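# Put a sheet and upright module in each crate

## Task

In every crate, one slip sheet (thin and flat) must lie flat on the crate floor, with one module (small metal block) standing on top of that sheet, keeping the same side up it has now. Afterwards, every tool must hang again in the stand slot it came from, the arm must have released everything, and it must end up well away from the tools (a tool still locked to the arm counts as part of the arm).

## Robot and tools

Robot: a single six-joint arm (waist, shoulder, elbow, forearm roll, wrist pitch, wrist roll) ending in a tool changer. Tools hang in forks on a stand, slots 180 mm apart: grip50 (two-finger, 50 mm stroke), grip85 (two-finger, 85 mm stroke) and cup (suction). tool_id in results shows grip50, grip85, cup or none. A loose object may occasionally be nudged by an outside push. Nothing may leave the table.

Frame: scene frame, origin on the table top under the arm base, +z up, +y to the left when facing +x. Distances in metres, orientation as quaternion w,x,y,z. The reported pose is the centre of the changer's flat face; the face's z axis points away from the arm. Tool points, in mm along the face axes: grip50 grip point (0, -25, 180); grip85 (0, 0, 173) closed, 13 mm closer to the face when fully open; cup rim (0, 0, 175). Both grippers close along face x.

The row: every command is one list of 15 numbers for the single arm: x, y, z (absolute target position of the face, metres, scene frame), qw, qx, qy, qz (absolute target orientation), then lock, grip50_position, grip50_force_limit, grip50_speed, grip85_position, grip85_force_limit, grip85_speed, cup_suction, each in -1..1. A target more than 0.6 m from the last reported position along any face axis is refused. Each control step the commanded pose is clipped to 70 mm and 16 degrees from the measured pose; position wins over orientation when both cannot be met. Repeat the wanted quaternion in every row rather than copying the drifted reported one.
lock: >0 locks a plate lying on the face, <0 unlocks, 0 keeps the previous command; about 1 s. Gripper position: +1 fully open; grip50 pads meet near -0.65, grip85 near -0.8; -1 means close until blocked (use this to grip). force_limit: -1 about 20 N up to +1 about 185 N (grip50) or 235 N (grip85). speed: -1 about 20 mm/s to +1 about 150 mm/s. cup_suction: above 0.01 on, otherwise off with venting; it persists between actions. Tool commands work only when tool_id names that tool and its readings are numbers, not n/a.

Tools to call:
- execute_actions {actions:[...], pictures?}. Empty list: just report state (with pictures). One action {rows:[1..15 rows], steps<=15}: each row runs one 1/30 s step, the last repeats; needs at least 4 steps. One wait {steps<=300}: counted from the last result, including your reply time.
- move {target: one 15-number row, speed: 0.002..0.5 m/s, default 0.25; turning up to twice that in rad/s}: straight path to the absolute pose, 0.5..10 s; it does not avoid obstacles and may overshoot speed near a straight arm. Adds a 'move:' line: done, off_target, moving, held or fault, plus limits (paced = pose clipped; held = steps blocked by a check) and distance to target.
- wait {seconds 0..10}.
- zoom_image {camera: cam_high|cam_low|cam_wrist, region: [x0,y0,x1,y1] pixels, at most 504x504}.
- finished_scene {scene: 1 or 2}: final, grades the scene.

Results: pose and velocities, plate_near, locked, unlocked, in_stand, unlock_refused, grip*_object_status (0 moving, 1 blocked while opening, 2 blocked while closing = holding, 3 at target or pads met; a thin item may also show 3), grip*_position_measured (counts: grip50 width about (250 - counts) x 0.202 mm; grip85 about 78 = 60 mm, 130 = 40 mm, 180 = 20 mm, 230 pads touch), cup_suction_measured (1 = strong vacuum, ~0 = no seal), cup_part_present (on at 0.50, off below 0.45). 'pose unreachable' and HELD mean the clearance check altered or dropped the command. Hand target shows the pose being driven to. The last 4 steps of each action run during your next reply; after an action the arm only continues to the last clipped pose, so check the result and send the rest.

Taking a tool: align the face to the plate within about 1 mm and 1 degree, with face -y pointing at the fork's open side. When plate_near is 1, send lock +1 until locked is 1. The tool boots (n/a readings); a gripper closes then opens on its own, so keep nothing between fingers. Lift 10-30 mm (about 20), slide at least 110 mm out along face -y, then rise. Return on the reverse path; when in_stand is 1, hold still, lock -1, wait for unlocked 1. Away from the stand unlocking is refused. Fork arms sit 40-70 mm either side along face x, front ends 45 mm toward the open side, tops 18 mm below the plate face. Changer is 63 mm wide; parts protrude 46 mm on -y and 58 mm on +y behind the face.

Gripping: send -1 and keep it; check status 2. Changing the position by 0.01 or more resets status; force/speed changes only apply with a new position. Cup: seal the whole rim on a smooth flat face away from edges; held objects rise up to 12 mm toward the changer. Release by setting down, suction off, rise 15 mm. Unlocking the cup drops what it holds.

Avoid: contact forces of 144 N or joint torques at load limits (waist/shoulder 319, elbow 150, wrist joints 42.3 N m) cause a 10 s stop. The arm is stiff, so aim only slightly past contact and approach slowly. Watch MOTOR HOT warnings; long holds heat motors. Avoid drops, slams and fast swings with loads. Finish with tools hung, grippers released, arm clear.

Each tool is called after ">>>" in YAML: its name, and indented under it one key for each argument.

## Session

I'll start by looking at the current state of the scene.

>>> execute_actions:
  actions: []

Scene clock: 0.00 s of 9600.00 s.
end_effector_position=(+0.3171, +0.1503, +0.3893) locked=0 unlocked=1 plate_near=0 in_stand=0 unlock_refused=0 tool_id=none grip50_position_measured=n/a grip50_object_status=n/a grip85_position_measured=n/a grip85_object_status=n/a cup_suction_measured=n/a cup_part_present=n/a end_effector_quat_wxyz=(-0.068, -0.534, +0.829, +0.152) end_effector_velocity=(+0.000, -0.000, -0.000) end_effector_angular_velocity=(-0.001, -0.000, -0.001)
Joint positions: [ 0.174 -0.209  2.193  0.237  1.395 -2.567]
Joint velocities: [-0.    -0.    -0.    -0.001 -0.     0.001]
Hand target: +0.317, +0.150, +0.389; -0.068, -0.534, +0.829, +0.152

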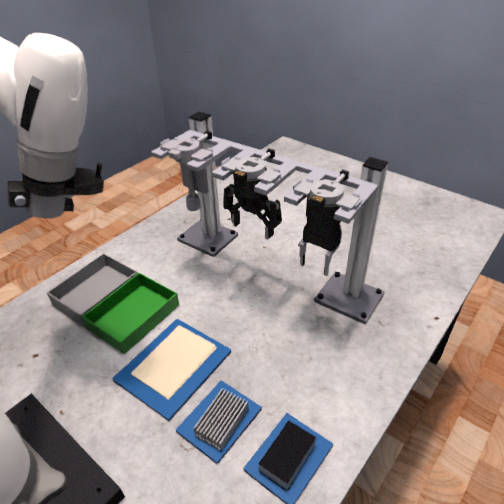

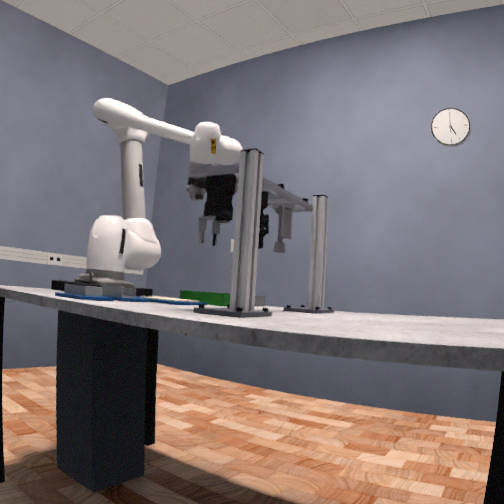

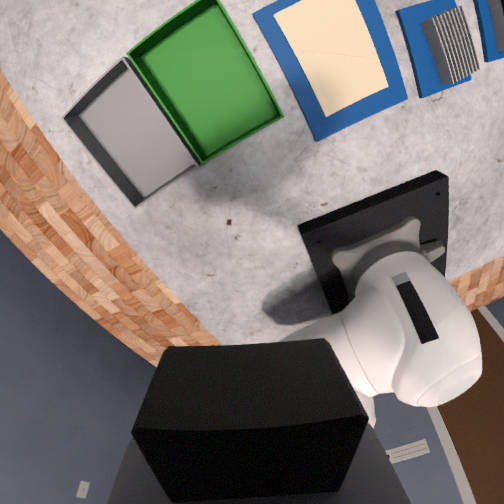

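>>> zoom_image:
  camera: "cam_high"
  region: [140, 100, 400, 330]

>>> zoom_image:
  camera: "cam_high"
  region: [30, 240, 350, 504]

>>> zoom_image:
  camera: "cam_low"
  region: [40, 130, 350, 330]

Region (140, 100, 400, 330) of cam_high's 504x504 image, scaled by 1.938, with more detail than that image has; it fills the top 446 rows of this view, and the rest is white.

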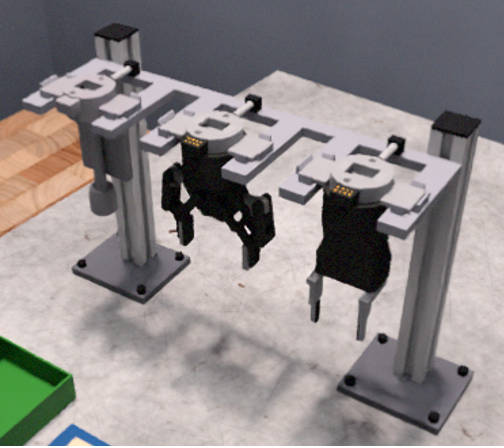

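Region (30, 240, 350, 504) of cam_high's 504x504 image, scaled by 1.575, with more detail than that image has; it fills the top 416 rows of this view, and the rest is white.

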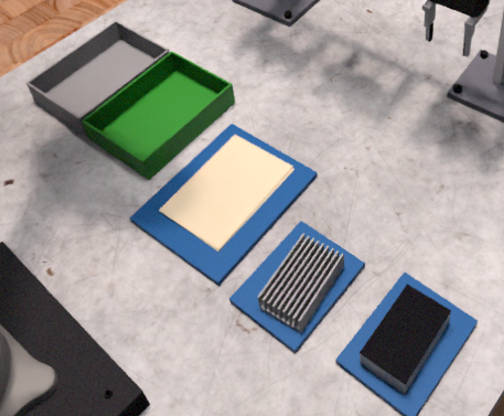

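Region (40, 130, 350, 330) of cam_low's 504x504 image, scaled by 1.626, with more detail than that image has; it fills the top 325 rows of this view, and the rest is white.

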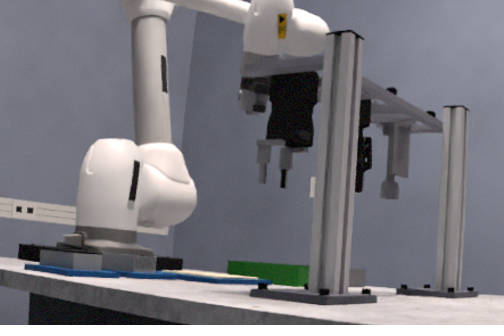

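>>> move:
  target: [0.69, 0.175, 0.53, 0, 0.6712, 0.7413, 0, 0, 1, 0, 0, 1, 0, 0, 0]
  speed: 0.4

Scene clock: 6.37 s of 9600.00 s.
end_effector_position=(+0.6896, +0.1747, +0.5306) locked=0 unlocked=1 plate_near=0 in_stand=0 unlock_refused=0 tool_id=none grip50_position_measured=n/a grip50_object_status=n/a grip85_position_measured=n/a grip85_object_status=n/a cup_suction_measured=n/a cup_part_present=n/a end_effector_quat_wxyz=(+0.000, +0.671, +0.741, -0.000) end_effector_velocity=(+0.000, -0.000, +0.000) end_effector_angular_velocity=(-0.000, +0.000, +0.001)
Joint positions: [ 0.157  0.247  1.441 -0.004  1.448  0.104]
Joint velocities: [ 0.     0.    -0.    -0.     0.001 -0.001]
Hand target: +0.690, +0.175, +0.531; +0.000, +0.671, +0.741, -0.000
Off the commanded pose: 0.001 m, 0 deg.
Kept back: nothing.
move: done
camera_calibration (this result's frames):
cam_wrist: T_world_to_cam=[[-0.0660307, 0.995976, 0.0606003, -0.15678], [0.953861, 0.045178, 0.296829, -0.768714], [0.292897, 0.0774041, -0.953006, 0.344911], [0, 0, 0, 1]] pos_world=[0.621871, 0.164181, 0.56638]

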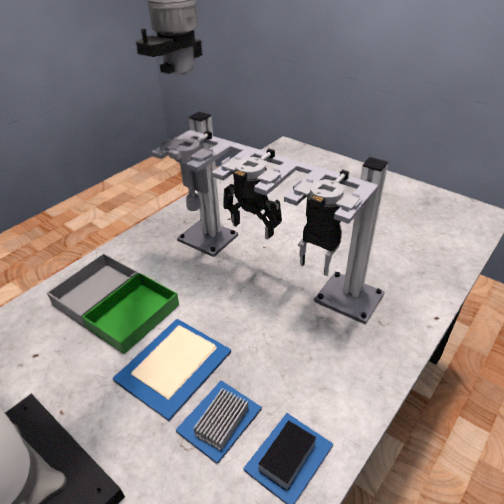

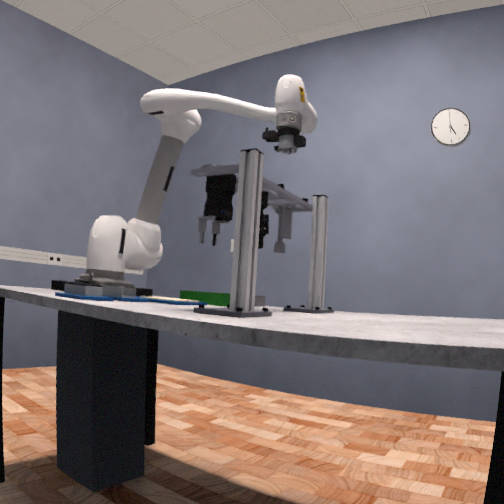

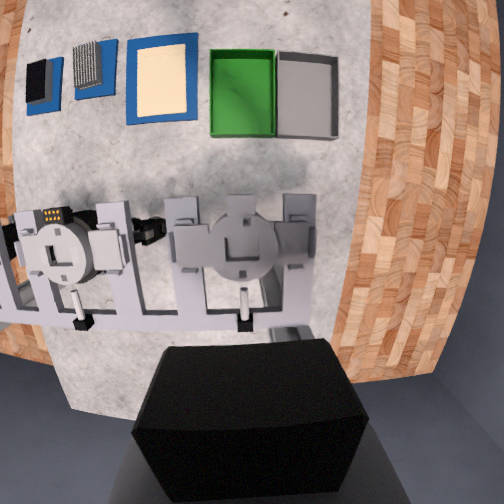

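>>> zoom_image:
  camera: "cam_wrist"
  region: [150, 170, 340, 350]

Region (150, 170, 340, 350) of cam_wrist's 504x504 image, scaled by 2.653, with more detail than that image has; it fills the top 477 rows of this view, and the rest is white.

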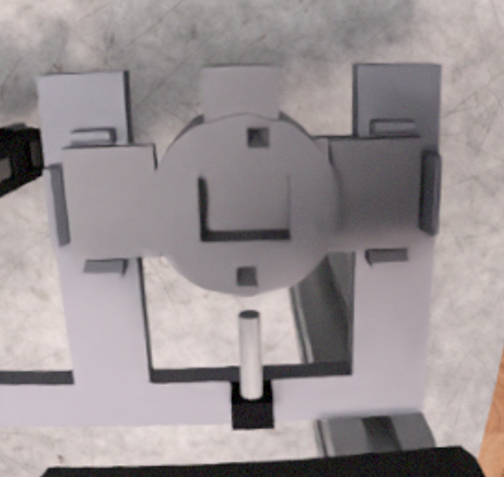

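>>> zoom_image:
  camera: "cam_wrist"
  region: [0, 180, 190, 350]

Region (0, 180, 190, 350) of cam_wrist's 504x504 image, scaled by 2.653, with more detail than that image has; it fills the top 451 rows of this view, and the rest is white.

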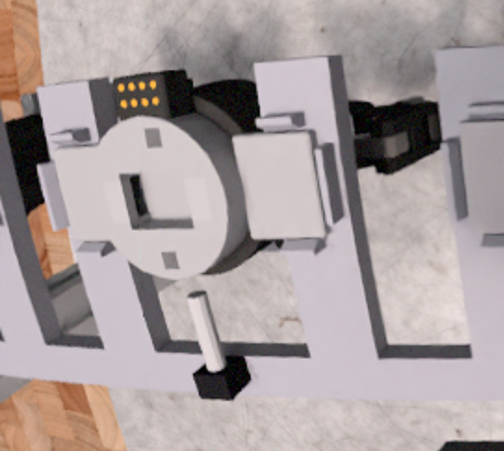

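>>> move:
  target: [0.683, 0.173, 0.42, 0, 0.67495, 0.73787, 0, 0, 1, 0, 0, 1, 0, 0, 0]
  speed: 0.2

Scene clock: 9.87 s of 9600.00 s.
end_effector_position=(+0.6833, +0.1731, +0.4200) locked=0 unlocked=1 plate_near=0 in_stand=0 unlock_refused=0 tool_id=none grip50_position_measured=n/a grip50_object_status=n/a grip85_position_measured=n/a grip85_object_status=n/a cup_suction_measured=n/a cup_part_present=n/a end_effector_quat_wxyz=(+0.000, +0.675, +0.738, +0.000) end_effector_velocity=(-0.000, -0.001, +0.000) end_effector_angular_velocity=(-0.001, +0.000, +0.002)
Joint positions: [ 0.156  0.276  1.607 -0.003  1.253  0.114]
Joint velocities: [-0.001 -0.001  0.001 -0.001  0.    -0.003]
Hand target: +0.683, +0.173, +0.420; +0.000, +0.675, +0.738, -0.000
Off the commanded pose: 0.000 m, 0 deg.
Kept back: nothing.
move: done
camera_calibration (this result's frames):
cam_wrist: T_world_to_cam=[[-0.0553648, 0.996605, 0.0609416, -0.156378], [0.954194, 0.0348379, 0.297154, -0.728454], [0.294022, 0.074602, -0.952883, 0.241208], [0, 0, 0, 1]] pos_world=[0.615508, 0.16323, 0.455837]

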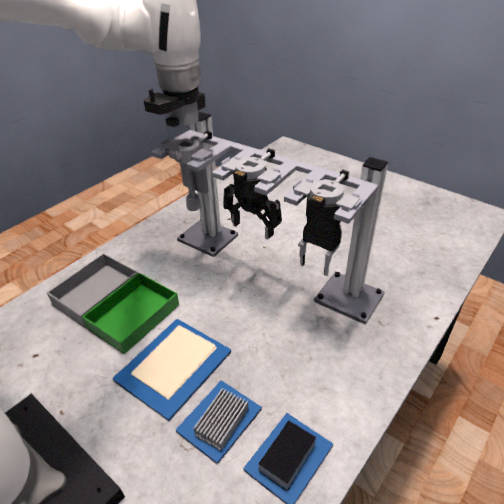

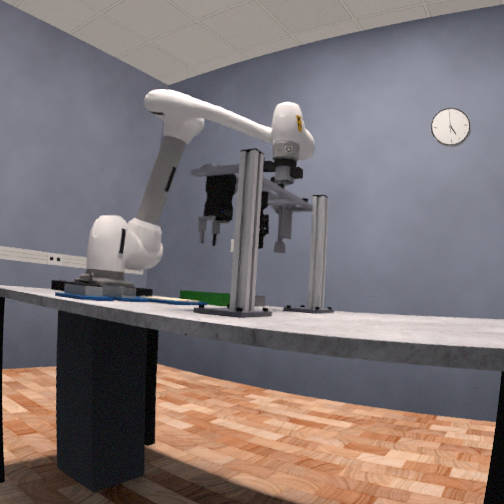

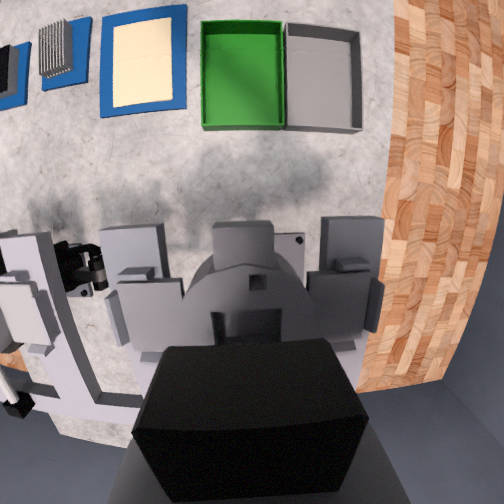

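>>> zoom_image:
  camera: "cam_wrist"
  region: [90, 200, 400, 400]

Region (90, 200, 400, 400) of cam_wrist's 504x504 image, scaled by 1.626, with more detail than that image has; it fills the top 325 rows of this view, and the rest is white.

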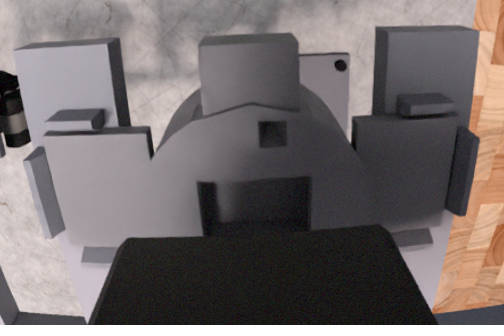

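>>> move:
  target: [0.6815, 0.174, 0.39, 0, 0.6757, 0.7372, 0, 0, 1, 0, 0, 1, 0, 0, 0]
  speed: 0.05

Scene clock: 13.10 s of 9600.00 s.
end_effector_position=(+0.6816, +0.1740, +0.3900) locked=0 unlocked=1 plate_near=0 in_stand=0 unlock_refused=0 tool_id=none grip50_position_measured=n/a grip50_object_status=n/a grip85_position_measured=n/a grip85_object_status=n/a cup_suction_measured=n/a cup_part_present=n/a end_effector_quat_wxyz=(+0.000, +0.676, +0.737, +0.000) end_effector_velocity=(-0.000, +0.000, -0.001) end_effector_angular_velocity=(-0.001, +0.002, +0.001)
Joint positions: [ 0.157  0.29   1.645 -0.004  1.201  0.118]
Joint velocities: [ 0.001  0.001  0.    -0.     0.    -0.   ]
Hand target: +0.682, +0.174, +0.390; +0.000, +0.676, +0.737, -0.000
Off the commanded pose: 0.000 m, 0 deg.
Kept back: nothing.
move: done
camera_calibration (this result's frames):
cam_wrist: T_world_to_cam=[[-0.0535607, 0.996706, 0.0608954, -0.156814], [0.954277, 0.0331301, 0.297081, -0.717648], [0.294085, 0.074023, -0.952909, 0.213101], [0, 0, 0, 1]] pos_world=[0.613767, 0.164299, 0.425814]

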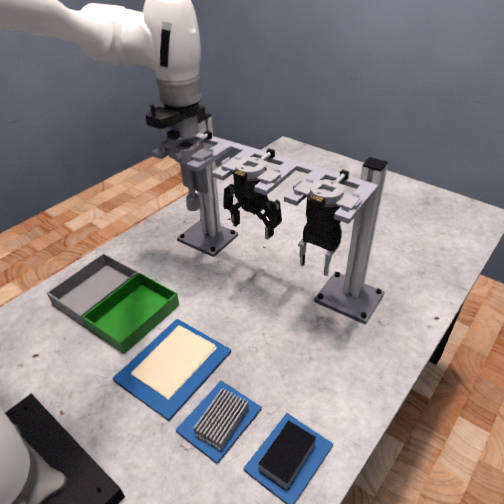

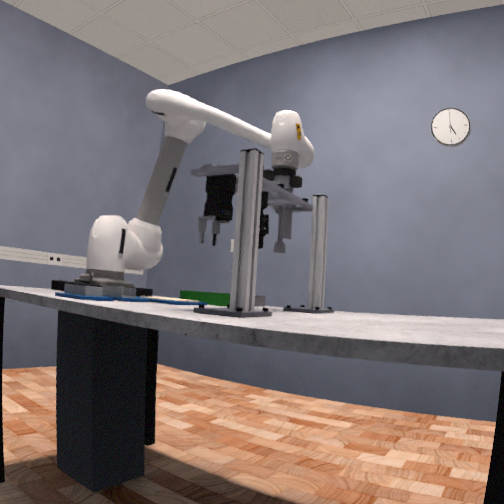

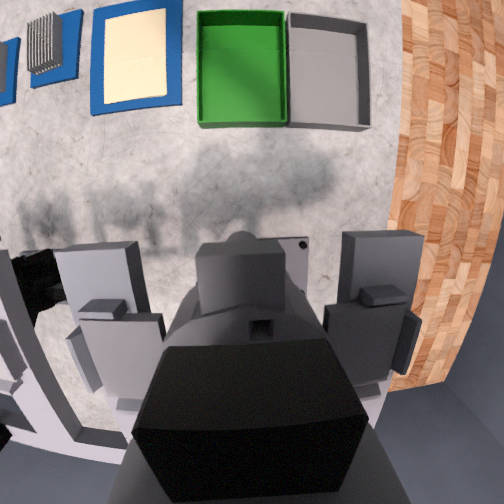

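>>> zoom_image:
  camera: "cam_wrist"
  region: [40, 210, 440, 420]

>>> zoom_image:
  camera: "cam_low"
  region: [240, 140, 340, 260]

>>> zoom_image:
  camera: "cam_high"
  region: [130, 80, 250, 200]

Region (40, 210, 440, 420) of cam_wrist's 504x504 image, scaled by 1.260, with more detail than that image has; it fills the top 265 rows of this view, and the rest is white.

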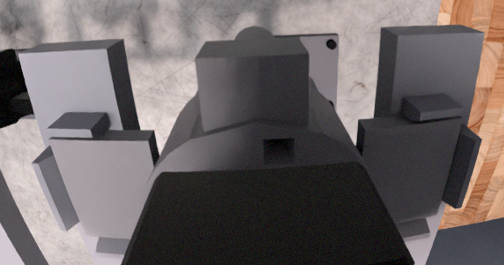

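Region (240, 140, 340, 260) of cam_low's 504x504 image, scaled by 4.200, with more detail than that image has.

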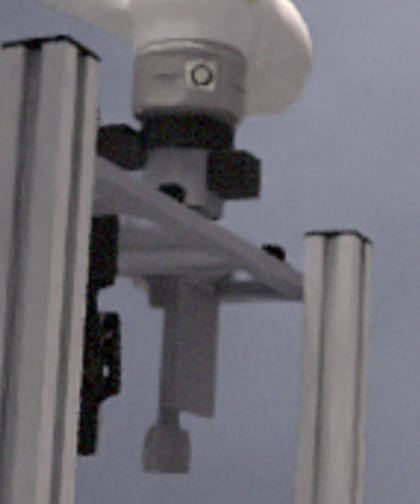

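Region (130, 80, 250, 200) of cam_high's 504x504 image, scaled by 4.200, with more detail than that image has.

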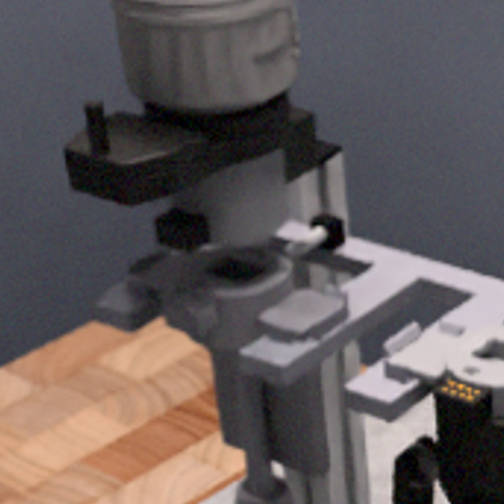

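>>> zoom_image:
  camera: "cam_wrist"
  region: [150, 225, 350, 365]

Region (150, 225, 350, 365) of cam_wrist's 504x504 image, scaled by 2.520, with more detail than that image has; it fills the top 353 rows of this view, and the rest is white.

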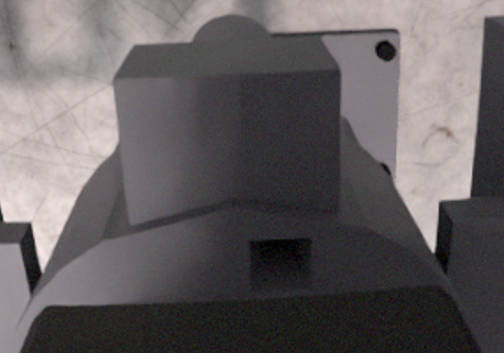

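>>> move:
  target: [0.6846, 0.1391, 0.39, 0, 0.99906, 0.04327, 0, 0, 1, 0, 0, 1, 0, 0, 0]
  speed: 0.4

Scene clock: 18.37 s of 9600.00 s.
end_effector_position=(+0.6846, +0.1391, +0.3900) locked=0 unlocked=1 plate_near=0 in_stand=0 unlock_refused=0 tool_id=none grip50_position_measured=n/a grip50_object_status=n/a grip85_position_measured=n/a grip85_object_status=n/a cup_suction_measured=n/a cup_part_present=n/a end_effector_quat_wxyz=(+0.000, +0.999, +0.043, +0.000) end_effector_velocity=(-0.000, +0.000, -0.001) end_effector_angular_velocity=(+0.001, +0.001, -0.001)
Joint positions: [ 0.107  0.282  1.655 -0.003  1.198  1.639]
Joint velocities: [0.    0.001 0.    0.001 0.    0.001]
Hand target: +0.685, +0.139, +0.390; +0.000, +0.999, +0.043, +0.000
Off the commanded pose: 0.000 m, 0 deg.
Kept back: nothing.
move: done
camera_calibration (this result's frames):
cam_wrist: T_world_to_cam=[[0.996718, 0.0531731, 0.0610367, -0.709694], [0.0327146, -0.954281, 0.297115, 0.0488407], [0.0740447, -0.294143, -0.952889, 0.416612], [0, 0, 0, 1]] pos_world=[0.674919, 0.206888, 0.425791]

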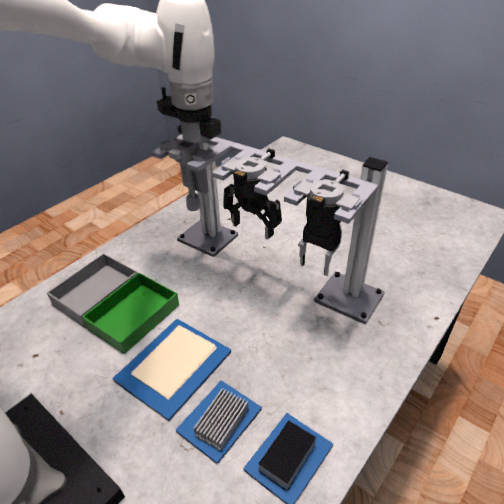

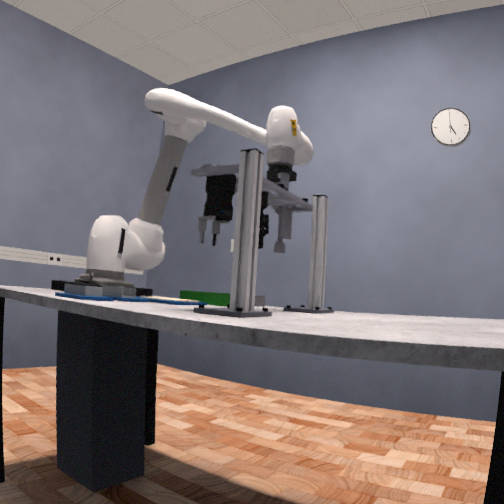

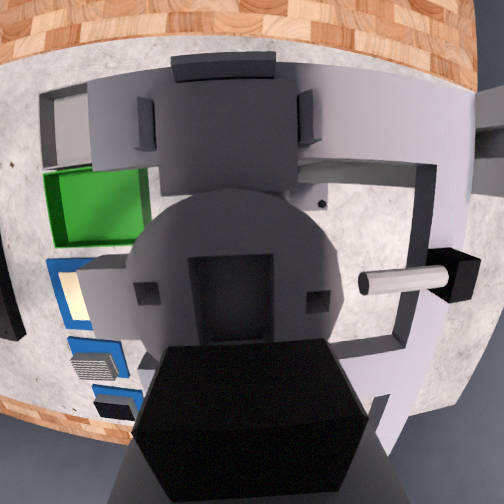

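>>> zoom_image:
  camera: "cam_wrist"
  region: [70, 170, 370, 370]

Region (70, 170, 370, 370) of cam_wrist's 504x504 image, scaled by 1.680, with more detail than that image has.

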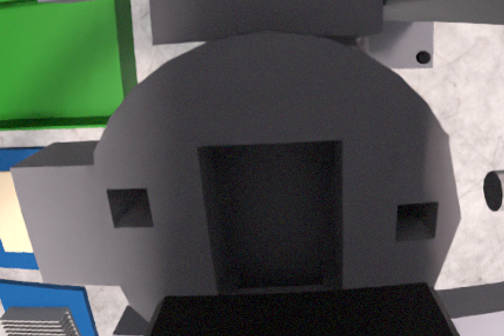

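>>> zoom_image:
  camera: "cam_wrist"
  region: [120, 330, 380, 504]

Region (120, 330, 380, 504) of cam_wrist's 504x504 image, scaled by 1.938, with more detail than that image has; it fills the top 337 rows of this view, and the rest is white.

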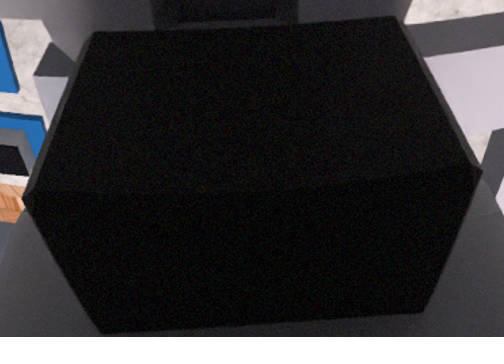

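>>> move:
  target: [0.6788, 0.1734, 0.385, 0, 0.6772, 0.7358, 0, 0, 1, 0, 0, 1, 0, 0, 0]
  speed: 0.4

>>> execute_actions:
  actions:
    - {"rows": [[0.6788, 0.1734, 0.384, 0, 0.6772, 0.7358, 0, 0, 1, 0, 0, 1, 0, 0, 0], [0.6788, 0.1734, 0.383, 0, 0.6772, 0.7358, 0, 0, 1, 0, 0, 1, 0, 0, 0], [0.6788, 0.1734, 0.382, 0, 0.6772, 0.7358, 0, 0, 1, 0, 0, 1, 0, 0, 0], [0.6788, 0.1734, 0.381, 0, 0.6772, 0.7358, 0, 0, 1, 0, 0, 1, 0, 0, 0], [0.6788, 0.1734, 0.380, 0, 0.6772, 0.7358, 0, 0, 1, 0, 0, 1, 0, 0, 0], [0.6788, 0.1734, 0.379, 0, 0.6772, 0.7358, 0, 0, 1, 0, 0, 1, 0, 0, 0], [0.6788, 0.1734, 0.378, 0, 0.6772, 0.7358, 0, 0, 1, 0, 0, 1, 0, 0, 0]], "steps": 15}
  pictures: true

Scene clock: 23.33 s of 9600.00 s.
end_effector_position=(+0.6788, +0.1734, +0.3850) locked=0 unlocked=1 plate_near=0 in_stand=0 unlock_refused=0 tool_id=none grip50_position_measured=n/a grip50_object_status=n/a grip85_position_measured=n/a grip85_object_status=n/a cup_suction_measured=n/a cup_part_present=n/a end_effector_quat_wxyz=(-0.000, +0.677, +0.736, +0.000) end_effector_velocity=(+0.000, -0.000, -0.001) end_effector_angular_velocity=(-0.001, +0.002, +0.000)
Joint positions: [ 0.157  0.289  1.656 -0.003  1.191  0.122]
Joint velocities: [-0.001  0.001  0.    -0.     0.    -0.   ]
Hand target: +0.679, +0.173, +0.385; -0.000, +0.677, +0.736, +0.000
Off the commanded pose: 0.000 m, 0 deg.
Kept back: nothing.
move: done
camera_calibration (this result's frames):
cam_wrist: T_world_to_cam=[[-0.0495163, 0.996908, 0.0610155, -0.158917], [0.954441, 0.0292313, 0.296964, -0.712872], [0.294262, 0.0729403, -0.952937, 0.209256], [0, 0, 0, 1]] pos_world=[0.610949, 0.164001, 0.420802]

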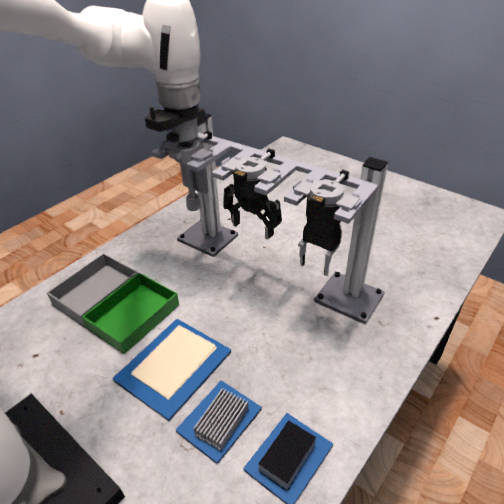

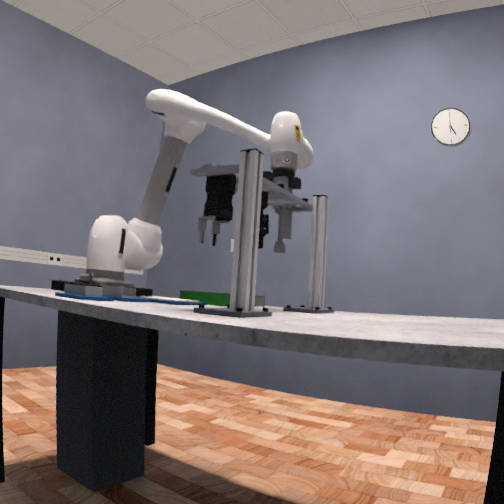

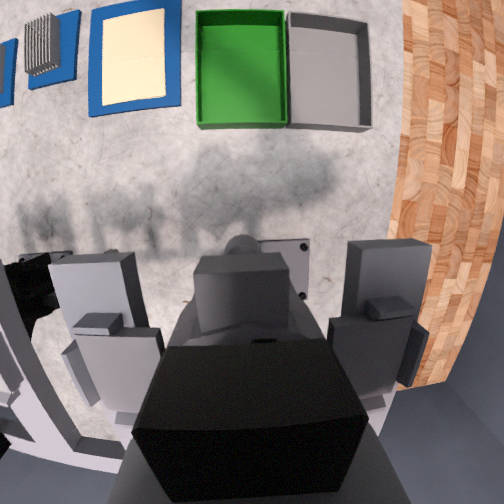

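Scene clock: 23.70 s of 9600.00 s.
end_effector_position=(+0.6788, +0.1735, +0.3780) locked=0 unlocked=1 plate_near=0 in_stand=0 unlock_refused=0 tool_id=none grip50_position_measured=n/a grip50_object_status=n/a grip85_position_measured=n/a grip85_object_status=n/a cup_suction_measured=n/a cup_part_present=n/a end_effector_quat_wxyz=(-0.000, +0.677, +0.736, +0.000) end_effector_velocity=(-0.000, -0.000, +0.002) end_effector_angular_velocity=(-0.001, -0.004, +0.001)
Joint positions: [ 0.157  0.293  1.664 -0.003  1.179  0.122]
Joint velocities: [ 0.    -0.003  0.    -0.002 -0.001 -0.   ]
Steps of this call (steps 1 to 11: the first 11 steps of this action). Readings (end_effector_position | what the end effector reports):
1: (+0.6788, +0.1734, +0.3849) | locked=0 unlocked=1 plate_near=0 in_stand=0 unlock_refused=0 tool_id=none grip50_position_measured=n/a grip50_object_status=n/a grip85_position_measured=n/a grip85_object_status=n/a cup_suction_measured=n/a cup_part_present=n/a
2: (+0.6788, +0.1734, +0.3843) | locked=0 unlocked=1 plate_near=0 in_stand=0 unlock_refused=0 tool_id=none grip50_position_measured=n/a grip50_object_status=n/a grip85_position_measured=n/a grip85_object_status=n/a cup_suction_measured=n/a cup_part_present=n/a
4: (+0.6788, +0.1734, +0.3823) | locked=0 unlocked=1 plate_near=0 in_stand=0 unlock_refused=0 tool_id=none grip50_position_measured=n/a grip50_object_status=n/a grip85_position_measured=n/a grip85_object_status=n/a cup_suction_measured=n/a cup_part_present=n/a
8: (+0.6788, +0.1735, +0.3785) | locked=0 unlocked=1 plate_near=0 in_stand=0 unlock_refused=0 tool_id=none grip50_position_measured=n/a grip50_object_status=n/a grip85_position_measured=n/a grip85_object_status=n/a cup_suction_measured=n/a cup_part_present=n/a
11: the state above
camera_calibration (this result's frames):
cam_wrist: T_world_to_cam=[[-0.0495769, 0.996905, 0.0610169, -0.158473], [0.954418, 0.0292837, 0.297033, -0.71083], [0.294327, 0.0729617, -0.952916, 0.202561], [0, 0, 0, 1]] pos_world=[0.610953, 0.164019, 0.413833]

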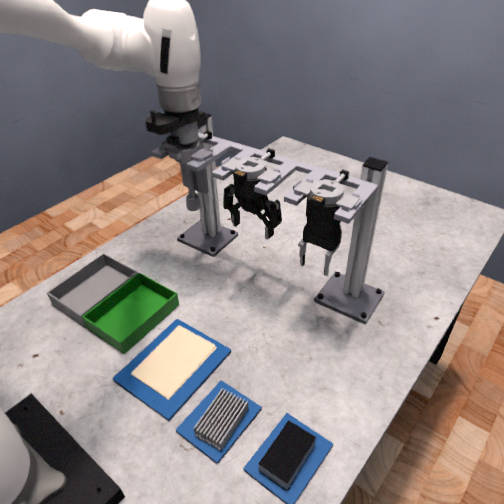

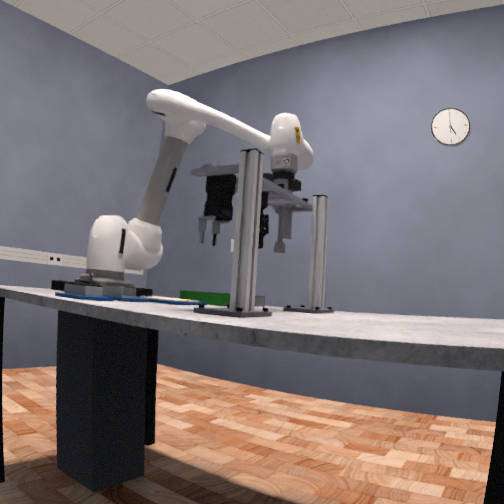

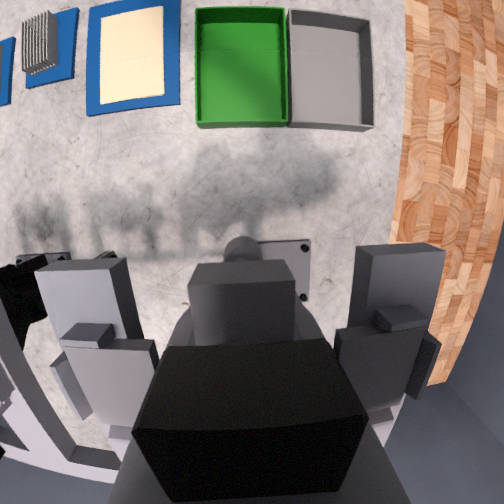

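>>> execute_actions:
  actions:
    - {"rows": [[0.6788, 0.1734, 0.3775, 0, 0.6772, 0.7358, 0, 0, 1, 0, 0, 1, 0, 0, 0], [0.6788, 0.1734, 0.377, 0, 0.6772, 0.7358, 0, 0, 1, 0, 0, 1, 0, 0, 0], [0.6788, 0.1734, 0.3765, 0, 0.6772, 0.7358, 0, 0, 1, 0, 0, 1, 0, 0, 0], [0.6788, 0.1734, 0.376, 0, 0.6772, 0.7358, 0, 0, 1, 0, 0, 1, 0, 0, 0], [0.6788, 0.1734, 0.3755, 0, 0.6772, 0.7358, 0, 0, 1, 0, 0, 1, 0, 0, 0], [0.6788, 0.1734, 0.375, 0, 0.6772, 0.7358, 0, 0, 1, 0, 0, 1, 0, 0, 0]], "steps": 14}

>>> execute_actions:
  actions:
    - {"rows": [[0.6788, 0.1734, 0.3745, 0, 0.6772, 0.7358, 0, 0, 1, 0, 0, 1, 0, 0, 0], [0.6788, 0.1734, 0.374, 0, 0.6772, 0.7358, 0, 0, 1, 0, 0, 1, 0, 0, 0], [0.6788, 0.1734, 0.3735, 0, 0.6772, 0.7358, 0, 0, 1, 0, 0, 1, 0, 0, 0], [0.6788, 0.1734, 0.373, 0, 0.6772, 0.7358, 0, 0, 1, 0, 0, 1, 0, 0, 0]], "steps": 12}
  pictures: true

Scene clock: 24.37 s of 9600.00 s.
end_effector_position=(+0.6788, +0.1734, +0.3750) locked=0 unlocked=1 plate_near=0 in_stand=0 unlock_refused=0 tool_id=none grip50_position_measured=n/a grip50_object_status=n/a grip85_position_measured=n/a grip85_object_status=n/a cup_suction_measured=n/a cup_part_present=n/a end_effector_quat_wxyz=(+0.000, +0.677, +0.736, -0.000) end_effector_velocity=(-0.000, -0.000, +0.001) end_effector_angular_velocity=(+0.001, -0.002, +0.000)
Joint positions: [ 0.157  0.295  1.668 -0.004  1.174  0.122]
Joint velocities: [-0.001 -0.001  0.     0.001 -0.001 -0.001]
Off your previous action's commanded pose: 0.000 m, 0 deg at its last step (step 4 of this call).
Steps of this call (steps 1 to 4: the last 4 steps of your previous action; steps 5 to 10: nothing new was sent; steps 11 to 20: the first 10 steps of this action). Readings (end_effector_position | what the end effector reports):
11: (+0.6788, +0.1734, +0.3779) | locked=0 unlocked=1 plate_near=0 in_stand=0 unlock_refused=0 tool_id=none grip50_position_measured=n/a grip50_object_status=n/a grip85_position_measured=n/a grip85_object_status=n/a cup_suction_measured=n/a cup_part_present=n/a
12: (+0.6788, +0.1734, +0.3776) | locked=0 unlocked=1 plate_near=0 in_stand=0 unlock_refused=0 tool_id=none grip50_position_measured=n/a grip50_object_status=n/a grip85_position_measured=n/a grip85_object_status=n/a cup_suction_measured=n/a cup_part_present=n/a
14: (+0.6788, +0.1734, +0.3767) | locked=0 unlocked=1 plate_near=0 in_stand=0 unlock_refused=0 tool_id=none grip50_position_measured=n/a grip50_object_status=n/a grip85_position_measured=n/a grip85_object_status=n/a cup_suction_measured=n/a cup_part_present=n/a
18: (+0.6788, +0.1734, +0.3750) | locked=0 unlocked=1 plate_near=0 in_stand=0 unlock_refused=0 tool_id=none grip50_position_measured=n/a grip50_object_status=n/a grip85_position_measured=n/a grip85_object_status=n/a cup_suction_measured=n/a cup_part_present=n/a
20: the state above

Scene clock: 24.77 s of 9600.00 s.
end_effector_position=(+0.6788, +0.1734, +0.3730) locked=0 unlocked=1 plate_near=0 in_stand=0 unlock_refused=0 tool_id=none grip50_position_measured=n/a grip50_object_status=n/a grip85_position_measured=n/a grip85_object_status=n/a cup_suction_measured=n/a cup_part_present=n/a end_effector_quat_wxyz=(+0.000, +0.677, +0.736, -0.000) end_effector_velocity=(+0.000, +0.000, -0.000) end_effector_angular_velocity=(+0.000, -0.001, +0.000)
Joint positions: [ 0.157  0.296  1.67  -0.004  1.17   0.122]
Joint velocities: [ 0.    -0.     0.    -0.    -0.001 -0.   ]
Off your previous action's commanded pose: 0.000 m, 0 deg at its last step (step 4 of this call).
Steps of this call (steps 1 to 4: the last 4 steps of your previous action; steps 5 to 12: the first 8 steps of this action). Readings (end_effector_position | what the end effector reports):
5: (+0.6788, +0.1734, +0.3749) | locked=0 unlocked=1 plate_near=0 in_stand=0 unlock_refused=0 tool_id=none grip50_position_measured=n/a grip50_object_status=n/a grip85_position_measured=n/a grip85_object_status=n/a cup_suction_measured=n/a cup_part_present=n/a
6: (+0.6788, +0.1734, +0.3746) | locked=0 unlocked=1 plate_near=0 in_stand=0 unlock_refused=0 tool_id=none grip50_position_measured=n/a grip50_object_status=n/a grip85_position_measured=n/a grip85_object_status=n/a cup_suction_measured=n/a cup_part_present=n/a
8: (+0.6788, +0.1734, +0.3737) | locked=0 unlocked=1 plate_near=0 in_stand=0 unlock_refused=0 tool_id=none grip50_position_measured=n/a grip50_object_status=n/a grip85_position_measured=n/a grip85_object_status=n/a cup_suction_measured=n/a cup_part_present=n/a
12: the state above
camera_calibration (this result's frames):
cam_wrist: T_world_to_cam=[[-0.0495593, 0.996911, 0.0609283, -0.158084], [0.954416, 0.0292927, 0.297038, -0.709338], [0.294335, 0.0728719, -0.95292, 0.197796], [0, 0, 0, 1]] pos_world=[0.610951, 0.163961, 0.408816]

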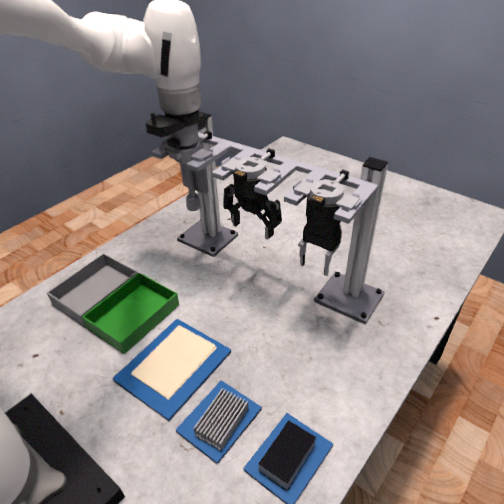

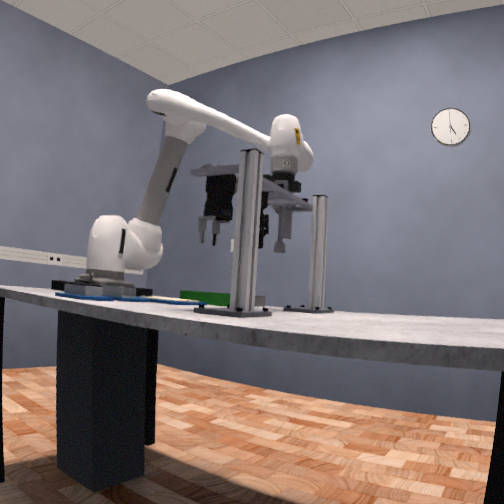

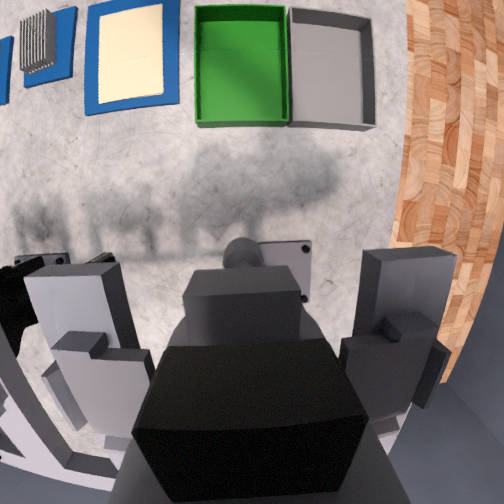

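>>> execute_actions:
  actions:
    - {"rows": [[0.6788, 0.1734, 0.3727, 0, 0.6772, 0.7358, 0, 0, 1, 0, 0, 1, 0, 0, 0], [0.6788, 0.1734, 0.3724, 0, 0.6772, 0.7358, 0, 0, 1, 0, 0, 1, 0, 0, 0], [0.6788, 0.1734, 0.3721, 0, 0.6772, 0.7358, 0, 0, 1, 0, 0, 1, 0, 0, 0], [0.6788, 0.1734, 0.3718, 0, 0.6772, 0.7358, 0, 0, 1, 0, 0, 1, 0, 0, 0], [0.6788, 0.1734, 0.3715, 0, 0.6772, 0.7358, 0, 0, 1, 0, 0, 1, 0, 0, 0]], "steps": 12}

>>> execute_actions:
  actions:
    - {"rows": [[0.6788, 0.1734, 0.3712, 0, 0.6772, 0.7358, 0, 0, 1, 0, 0, 1, 0, 0, 0], [0.6788, 0.1734, 0.3709, 0, 0.6772, 0.7358, 0, 0, 1, 0, 0, 1, 0, 0, 0], [0.6788, 0.1734, 0.3706, 0, 0.6772, 0.7358, 0, 0, 1, 0, 0, 1, 0, 0, 0], [0.6788, 0.1734, 0.3703, 0, 0.6772, 0.7358, 0, 0, 1, 0, 0, 1, 0, 0, 0], [0.6788, 0.1734, 0.3700, 0, 0.6772, 0.7358, 0, 0, 1, 0, 0, 1, 0, 0, 0]], "steps": 12}

Scene clock: 25.33 s of 9600.00 s.
end_effector_position=(+0.6788, +0.1734, +0.3715) locked=0 unlocked=1 plate_near=0 in_stand=0 unlock_refused=0 tool_id=none grip50_position_measured=n/a grip50_object_status=n/a grip85_position_measured=n/a grip85_object_status=n/a cup_suction_measured=n/a cup_part_present=n/a end_effector_quat_wxyz=(-0.000, +0.677, +0.736, -0.000) end_effector_velocity=(+0.000, -0.000, +0.000) end_effector_angular_velocity=(-0.001, -0.001, -0.001)
Joint positions: [ 0.157  0.297  1.671 -0.004  1.168  0.122]
Joint velocities: [-0.    -0.     0.    -0.001 -0.001  0.001]
Off your previous action's commanded pose: 0.000 m, 0 deg at its last step (step 4 of this call).
Steps of this call (steps 1 to 4: the last 4 steps of your previous action; steps 5 to 9: nothing new was sent; steps 10 to 17: the first 8 steps of this action). Readings (end_effector_position | what the end effector reports):
10: (+0.6788, +0.1734, +0.3730) | locked=0 unlocked=1 plate_near=0 in_stand=0 unlock_refused=0 tool_id=none grip50_position_measured=n/a grip50_object_status=n/a grip85_position_measured=n/a grip85_object_status=n/a cup_suction_measured=n/a cup_part_present=n/a
11: (+0.6788, +0.1734, +0.3728) | locked=0 unlocked=1 plate_near=0 in_stand=0 unlock_refused=0 tool_id=none grip50_position_measured=n/a grip50_object_status=n/a grip85_position_measured=n/a grip85_object_status=n/a cup_suction_measured=n/a cup_part_present=n/a
13: (+0.6788, +0.1734, +0.3722) | locked=0 unlocked=1 plate_near=0 in_stand=0 unlock_refused=0 tool_id=none grip50_position_measured=n/a grip50_object_status=n/a grip85_position_measured=n/a grip85_object_status=n/a cup_suction_measured=n/a cup_part_present=n/a
17: the state above

Scene clock: 25.73 s of 9600.00 s.
end_effector_position=(+0.6788, +0.1734, +0.3700) locked=0 unlocked=1 plate_near=0 in_stand=0 unlock_refused=0 tool_id=none grip50_position_measured=n/a grip50_object_status=n/a grip85_position_measured=n/a grip85_object_status=n/a cup_suction_measured=n/a cup_part_present=n/a end_effector_quat_wxyz=(-0.000, +0.677, +0.736, -0.000) end_effector_velocity=(-0.000, +0.000, +0.001) end_effector_angular_velocity=(+0.000, -0.003, -0.001)
Joint positions: [ 0.157  0.298  1.673 -0.004  1.165  0.122]
Joint velocities: [ 0.    -0.001  0.    -0.    -0.001  0.002]
Off your previous action's commanded pose: 0.000 m, 0 deg at its last step (step 4 of this call).
Steps of this call (steps 1 to 4: the last 4 steps of your previous action; steps 5 to 12: the first 8 steps of this action). Readings (end_effector_position | what the end effector reports):
5: (+0.6788, +0.1734, +0.3715) | locked=0 unlocked=1 plate_near=0 in_stand=0 unlock_refused=0 tool_id=none grip50_position_measured=n/a grip50_object_status=n/a grip85_position_measured=n/a grip85_object_status=n/a cup_suction_measured=n/a cup_part_present=n/a
6: (+0.6788, +0.1734, +0.3713) | locked=0 unlocked=1 plate_near=0 in_stand=0 unlock_refused=0 tool_id=none grip50_position_measured=n/a grip50_object_status=n/a grip85_position_measured=n/a grip85_object_status=n/a cup_suction_measured=n/a cup_part_present=n/a
8: (+0.6788, +0.1734, +0.3707) | locked=0 unlocked=1 plate_near=0 in_stand=0 unlock_refused=0 tool_id=none grip50_position_measured=n/a grip50_object_status=n/a grip85_position_measured=n/a grip85_object_status=n/a cup_suction_measured=n/a cup_part_present=n/a
12: the state above

>>> execute_actions:
  actions:
    - {"rows": [[0.6788, 0.1734, 0.3697, 0, 0.6772, 0.7358, 0, 0, 1, 0, 0, 1, 0, 0, 0], [0.6788, 0.1734, 0.3694, 0, 0.6772, 0.7358, 0, 0, 1, 0, 0, 1, 0, 0, 0], [0.6788, 0.1734, 0.3691, 0, 0.6772, 0.7358, 0, 0, 1, 0, 0, 1, 0, 0, 0], [0.6788, 0.1734, 0.3690, 0, 0.6772, 0.7358, 0, 0, 1, 0, 0, 1, 0, 0, 0]], "steps": 11}
  pictures: true

Scene clock: 26.10 s of 9600.00 s.
end_effector_position=(+0.6788, +0.1734, +0.3690) locked=0 unlocked=1 plate_near=0 in_stand=0 unlock_refused=0 tool_id=none grip50_position_measured=n/a grip50_object_status=n/a grip85_position_measured=n/a grip85_object_status=n/a cup_suction_measured=n/a cup_part_present=n/a end_effector_quat_wxyz=(-0.000, +0.677, +0.736, -0.000) end_effector_velocity=(+0.000, -0.000, -0.000) end_effector_angular_velocity=(+0.001, -0.001, +0.001)
Joint positions: [ 0.157  0.298  1.674 -0.004  1.163  0.122]
Joint velocities: [-0.    -0.     0.     0.001 -0.001 -0.001]
Off your previous action's commanded pose: 0.000 m, 0 deg at its last step (step 4 of this call).
Steps of this call (steps 1 to 4: the last 4 steps of your previous action; steps 5 to 11: the first 7 steps of this action). Readings (end_effector_position | what the end effector reports):
5: (+0.6788, +0.1734, +0.3700) | locked=0 unlocked=1 plate_near=0 in_stand=0 unlock_refused=0 tool_id=none grip50_position_measured=n/a grip50_object_status=n/a grip85_position_measured=n/a grip85_object_status=n/a cup_suction_measured=n/a cup_part_present=n/a
6: (+0.6788, +0.1734, +0.3698) | locked=0 unlocked=1 plate_near=0 in_stand=0 unlock_refused=0 tool_id=none grip50_position_measured=n/a grip50_object_status=n/a grip85_position_measured=n/a grip85_object_status=n/a cup_suction_measured=n/a cup_part_present=n/a
8: (+0.6788, +0.1734, +0.3692) | locked=0 unlocked=1 plate_near=0 in_stand=0 unlock_refused=0 tool_id=none grip50_position_measured=n/a grip50_object_status=n/a grip85_position_measured=n/a grip85_object_status=n/a cup_suction_measured=n/a cup_part_present=n/a
11: the state above
camera_calibration (this result's frames):
cam_wrist: T_world_to_cam=[[-0.0495183, 0.996913, 0.0609369, -0.157874], [0.954419, 0.0292513, 0.297032, -0.708138], [0.294332, 0.0728679, -0.952921, 0.193986], [0, 0, 0, 1]] pos_world=[0.610946, 0.163965, 0.404813]

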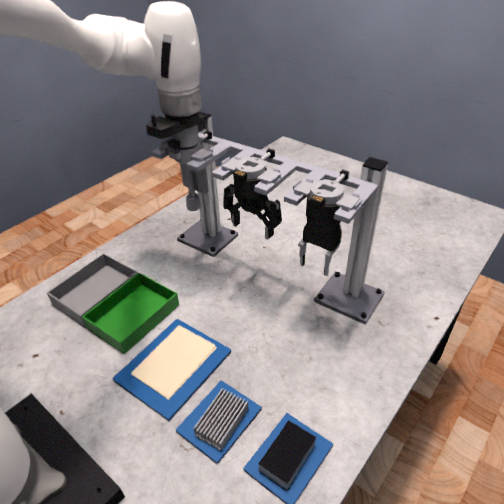

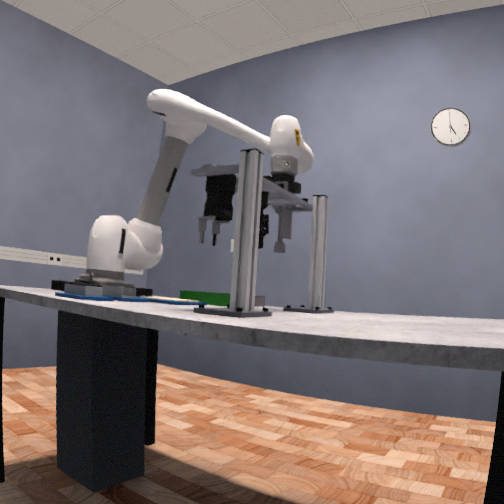

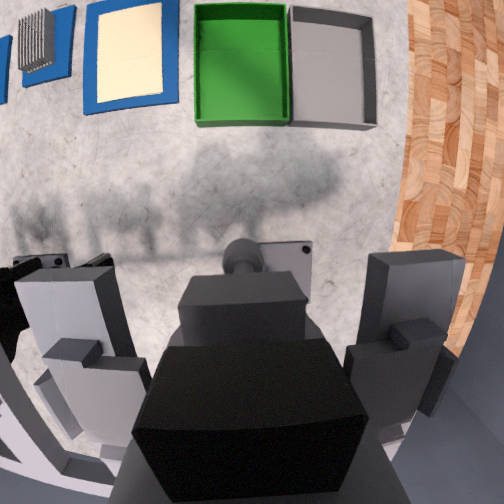

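>>> execute_actions:
  actions:
    - {"rows": [[0.6788, 0.1734, 0.3687, 0, 0.6772, 0.7358, 0, 0, 1, 0, 0, 1, 0, 0, 0], [0.6788, 0.1734, 0.3684, 0, 0.6772, 0.7358, 0, 0, 1, 0, 0, 1, 0, 0, 0], [0.6788, 0.1734, 0.3681, 0, 0.6772, 0.7358, 0, 0, 1, 0, 0, 1, 0, 0, 0], [0.6788, 0.1734, 0.3680, 0, 0.6772, 0.7358, 0, 0, 1, 0, 0, 1, 0, 0, 0]], "steps": 11}

Scene clock: 26.47 s of 9600.00 s.
end_effector_position=(+0.6788, +0.1734, +0.3680) locked=0 unlocked=1 plate_near=0 in_stand=0 unlock_refused=0 tool_id=none grip50_position_measured=n/a grip50_object_status=n/a grip85_position_measured=n/a grip85_object_status=n/a cup_suction_measured=n/a cup_part_present=n/a end_effector_quat_wxyz=(-0.000, +0.677, +0.736, -0.000) end_effector_velocity=(-0.000, -0.000, -0.000) end_effector_angular_velocity=(+0.001, +0.001, -0.001)
Joint positions: [ 0.157  0.299  1.675 -0.004  1.162  0.122]
Joint velocities: [-0.     0.     0.     0.001  0.     0.001]
Off your previous action's commanded pose: 0.000 m, 0 deg at its last step (step 4 of this call).
Steps of this call (steps 1 to 4: the last 4 steps of your previous action; steps 5 to 11: the first 7 steps of this action). Readings (end_effector_position | what the end effector reports):
5: (+0.6788, +0.1734, +0.3690) | locked=0 unlocked=1 plate_near=0 in_stand=0 unlock_refused=0 tool_id=none grip50_position_measured=n/a grip50_object_status=n/a grip85_position_measured=n/a grip85_object_status=n/a cup_suction_measured=n/a cup_part_present=n/a
6: (+0.6788, +0.1734, +0.3688) | locked=0 unlocked=1 plate_near=0 in_stand=0 unlock_refused=0 tool_id=none grip50_position_measured=n/a grip50_object_status=n/a grip85_position_measured=n/a grip85_object_status=n/a cup_suction_measured=n/a cup_part_present=n/a
8: (+0.6788, +0.1734, +0.3682) | locked=0 unlocked=1 plate_near=0 in_stand=0 unlock_refused=0 tool_id=none grip50_position_measured=n/a grip50_object_status=n/a grip85_position_measured=n/a grip85_object_status=n/a cup_suction_measured=n/a cup_part_present=n/a
11: the state above

>>> execute_actions:
  actions:
    - {"rows": [[0.6788, 0.1734, 0.3677, 0, 0.6772, 0.7358, 0, 0, 1, 0, 0, 1, 0, 0, 0], [0.6788, 0.1734, 0.3674, 0, 0.6772, 0.7358, 0, 0, 1, 0, 0, 1, 0, 0, 0], [0.6788, 0.1734, 0.3671, 0, 0.6772, 0.7358, 0, 0, 1, 0, 0, 1, 0, 0, 0], [0.6788, 0.1734, 0.3670, 0, 0.6772, 0.7358, 0, 0, 1, 0, 0, 1, 0, 0, 0]], "steps": 11}

Scene clock: 26.83 s of 9600.00 s.
end_effector_position=(+0.6788, +0.1734, +0.3670) locked=0 unlocked=1 plate_near=0 in_stand=0 unlock_refused=0 tool_id=none grip50_position_measured=n/a grip50_object_status=n/a grip85_position_measured=n/a grip85_object_status=n/a cup_suction_measured=n/a cup_part_present=n/a end_effector_quat_wxyz=(-0.000, +0.677, +0.736, -0.000) end_effector_velocity=(-0.000, +0.000, +0.000) end_effector_angular_velocity=(+0.001, -0.001, -0.002)
Joint positions: [ 0.157  0.3    1.676 -0.004  1.16   0.122]
Joint velocities: [ 0.    -0.001  0.     0.    -0.001  0.002]
Off your previous action's commanded pose: 0.000 m, 0 deg at its last step (step 4 of this call).
Steps of this call (steps 1 to 4: the last 4 steps of your previous action; steps 5 to 11: the first 7 steps of this action). Readings (end_effector_position | what the end effector reports):
5: (+0.6788, +0.1734, +0.3680) | locked=0 unlocked=1 plate_near=0 in_stand=0 unlock_refused=0 tool_id=none grip50_position_measured=n/a grip50_object_status=n/a grip85_position_measured=n/a grip85_object_status=n/a cup_suction_measured=n/a cup_part_present=n/a
6: (+0.6788, +0.1734, +0.3678) | locked=0 unlocked=1 plate_near=0 in_stand=0 unlock_refused=0 tool_id=none grip50_position_measured=n/a grip50_object_status=n/a grip85_position_measured=n/a grip85_object_status=n/a cup_suction_measured=n/a cup_part_present=n/a
8: (+0.6788, +0.1734, +0.3672) | locked=0 unlocked=1 plate_near=0 in_stand=0 unlock_refused=0 tool_id=none grip50_position_measured=n/a grip50_object_status=n/a grip85_position_measured=n/a grip85_object_status=n/a cup_suction_measured=n/a cup_part_present=n/a
11: the state above


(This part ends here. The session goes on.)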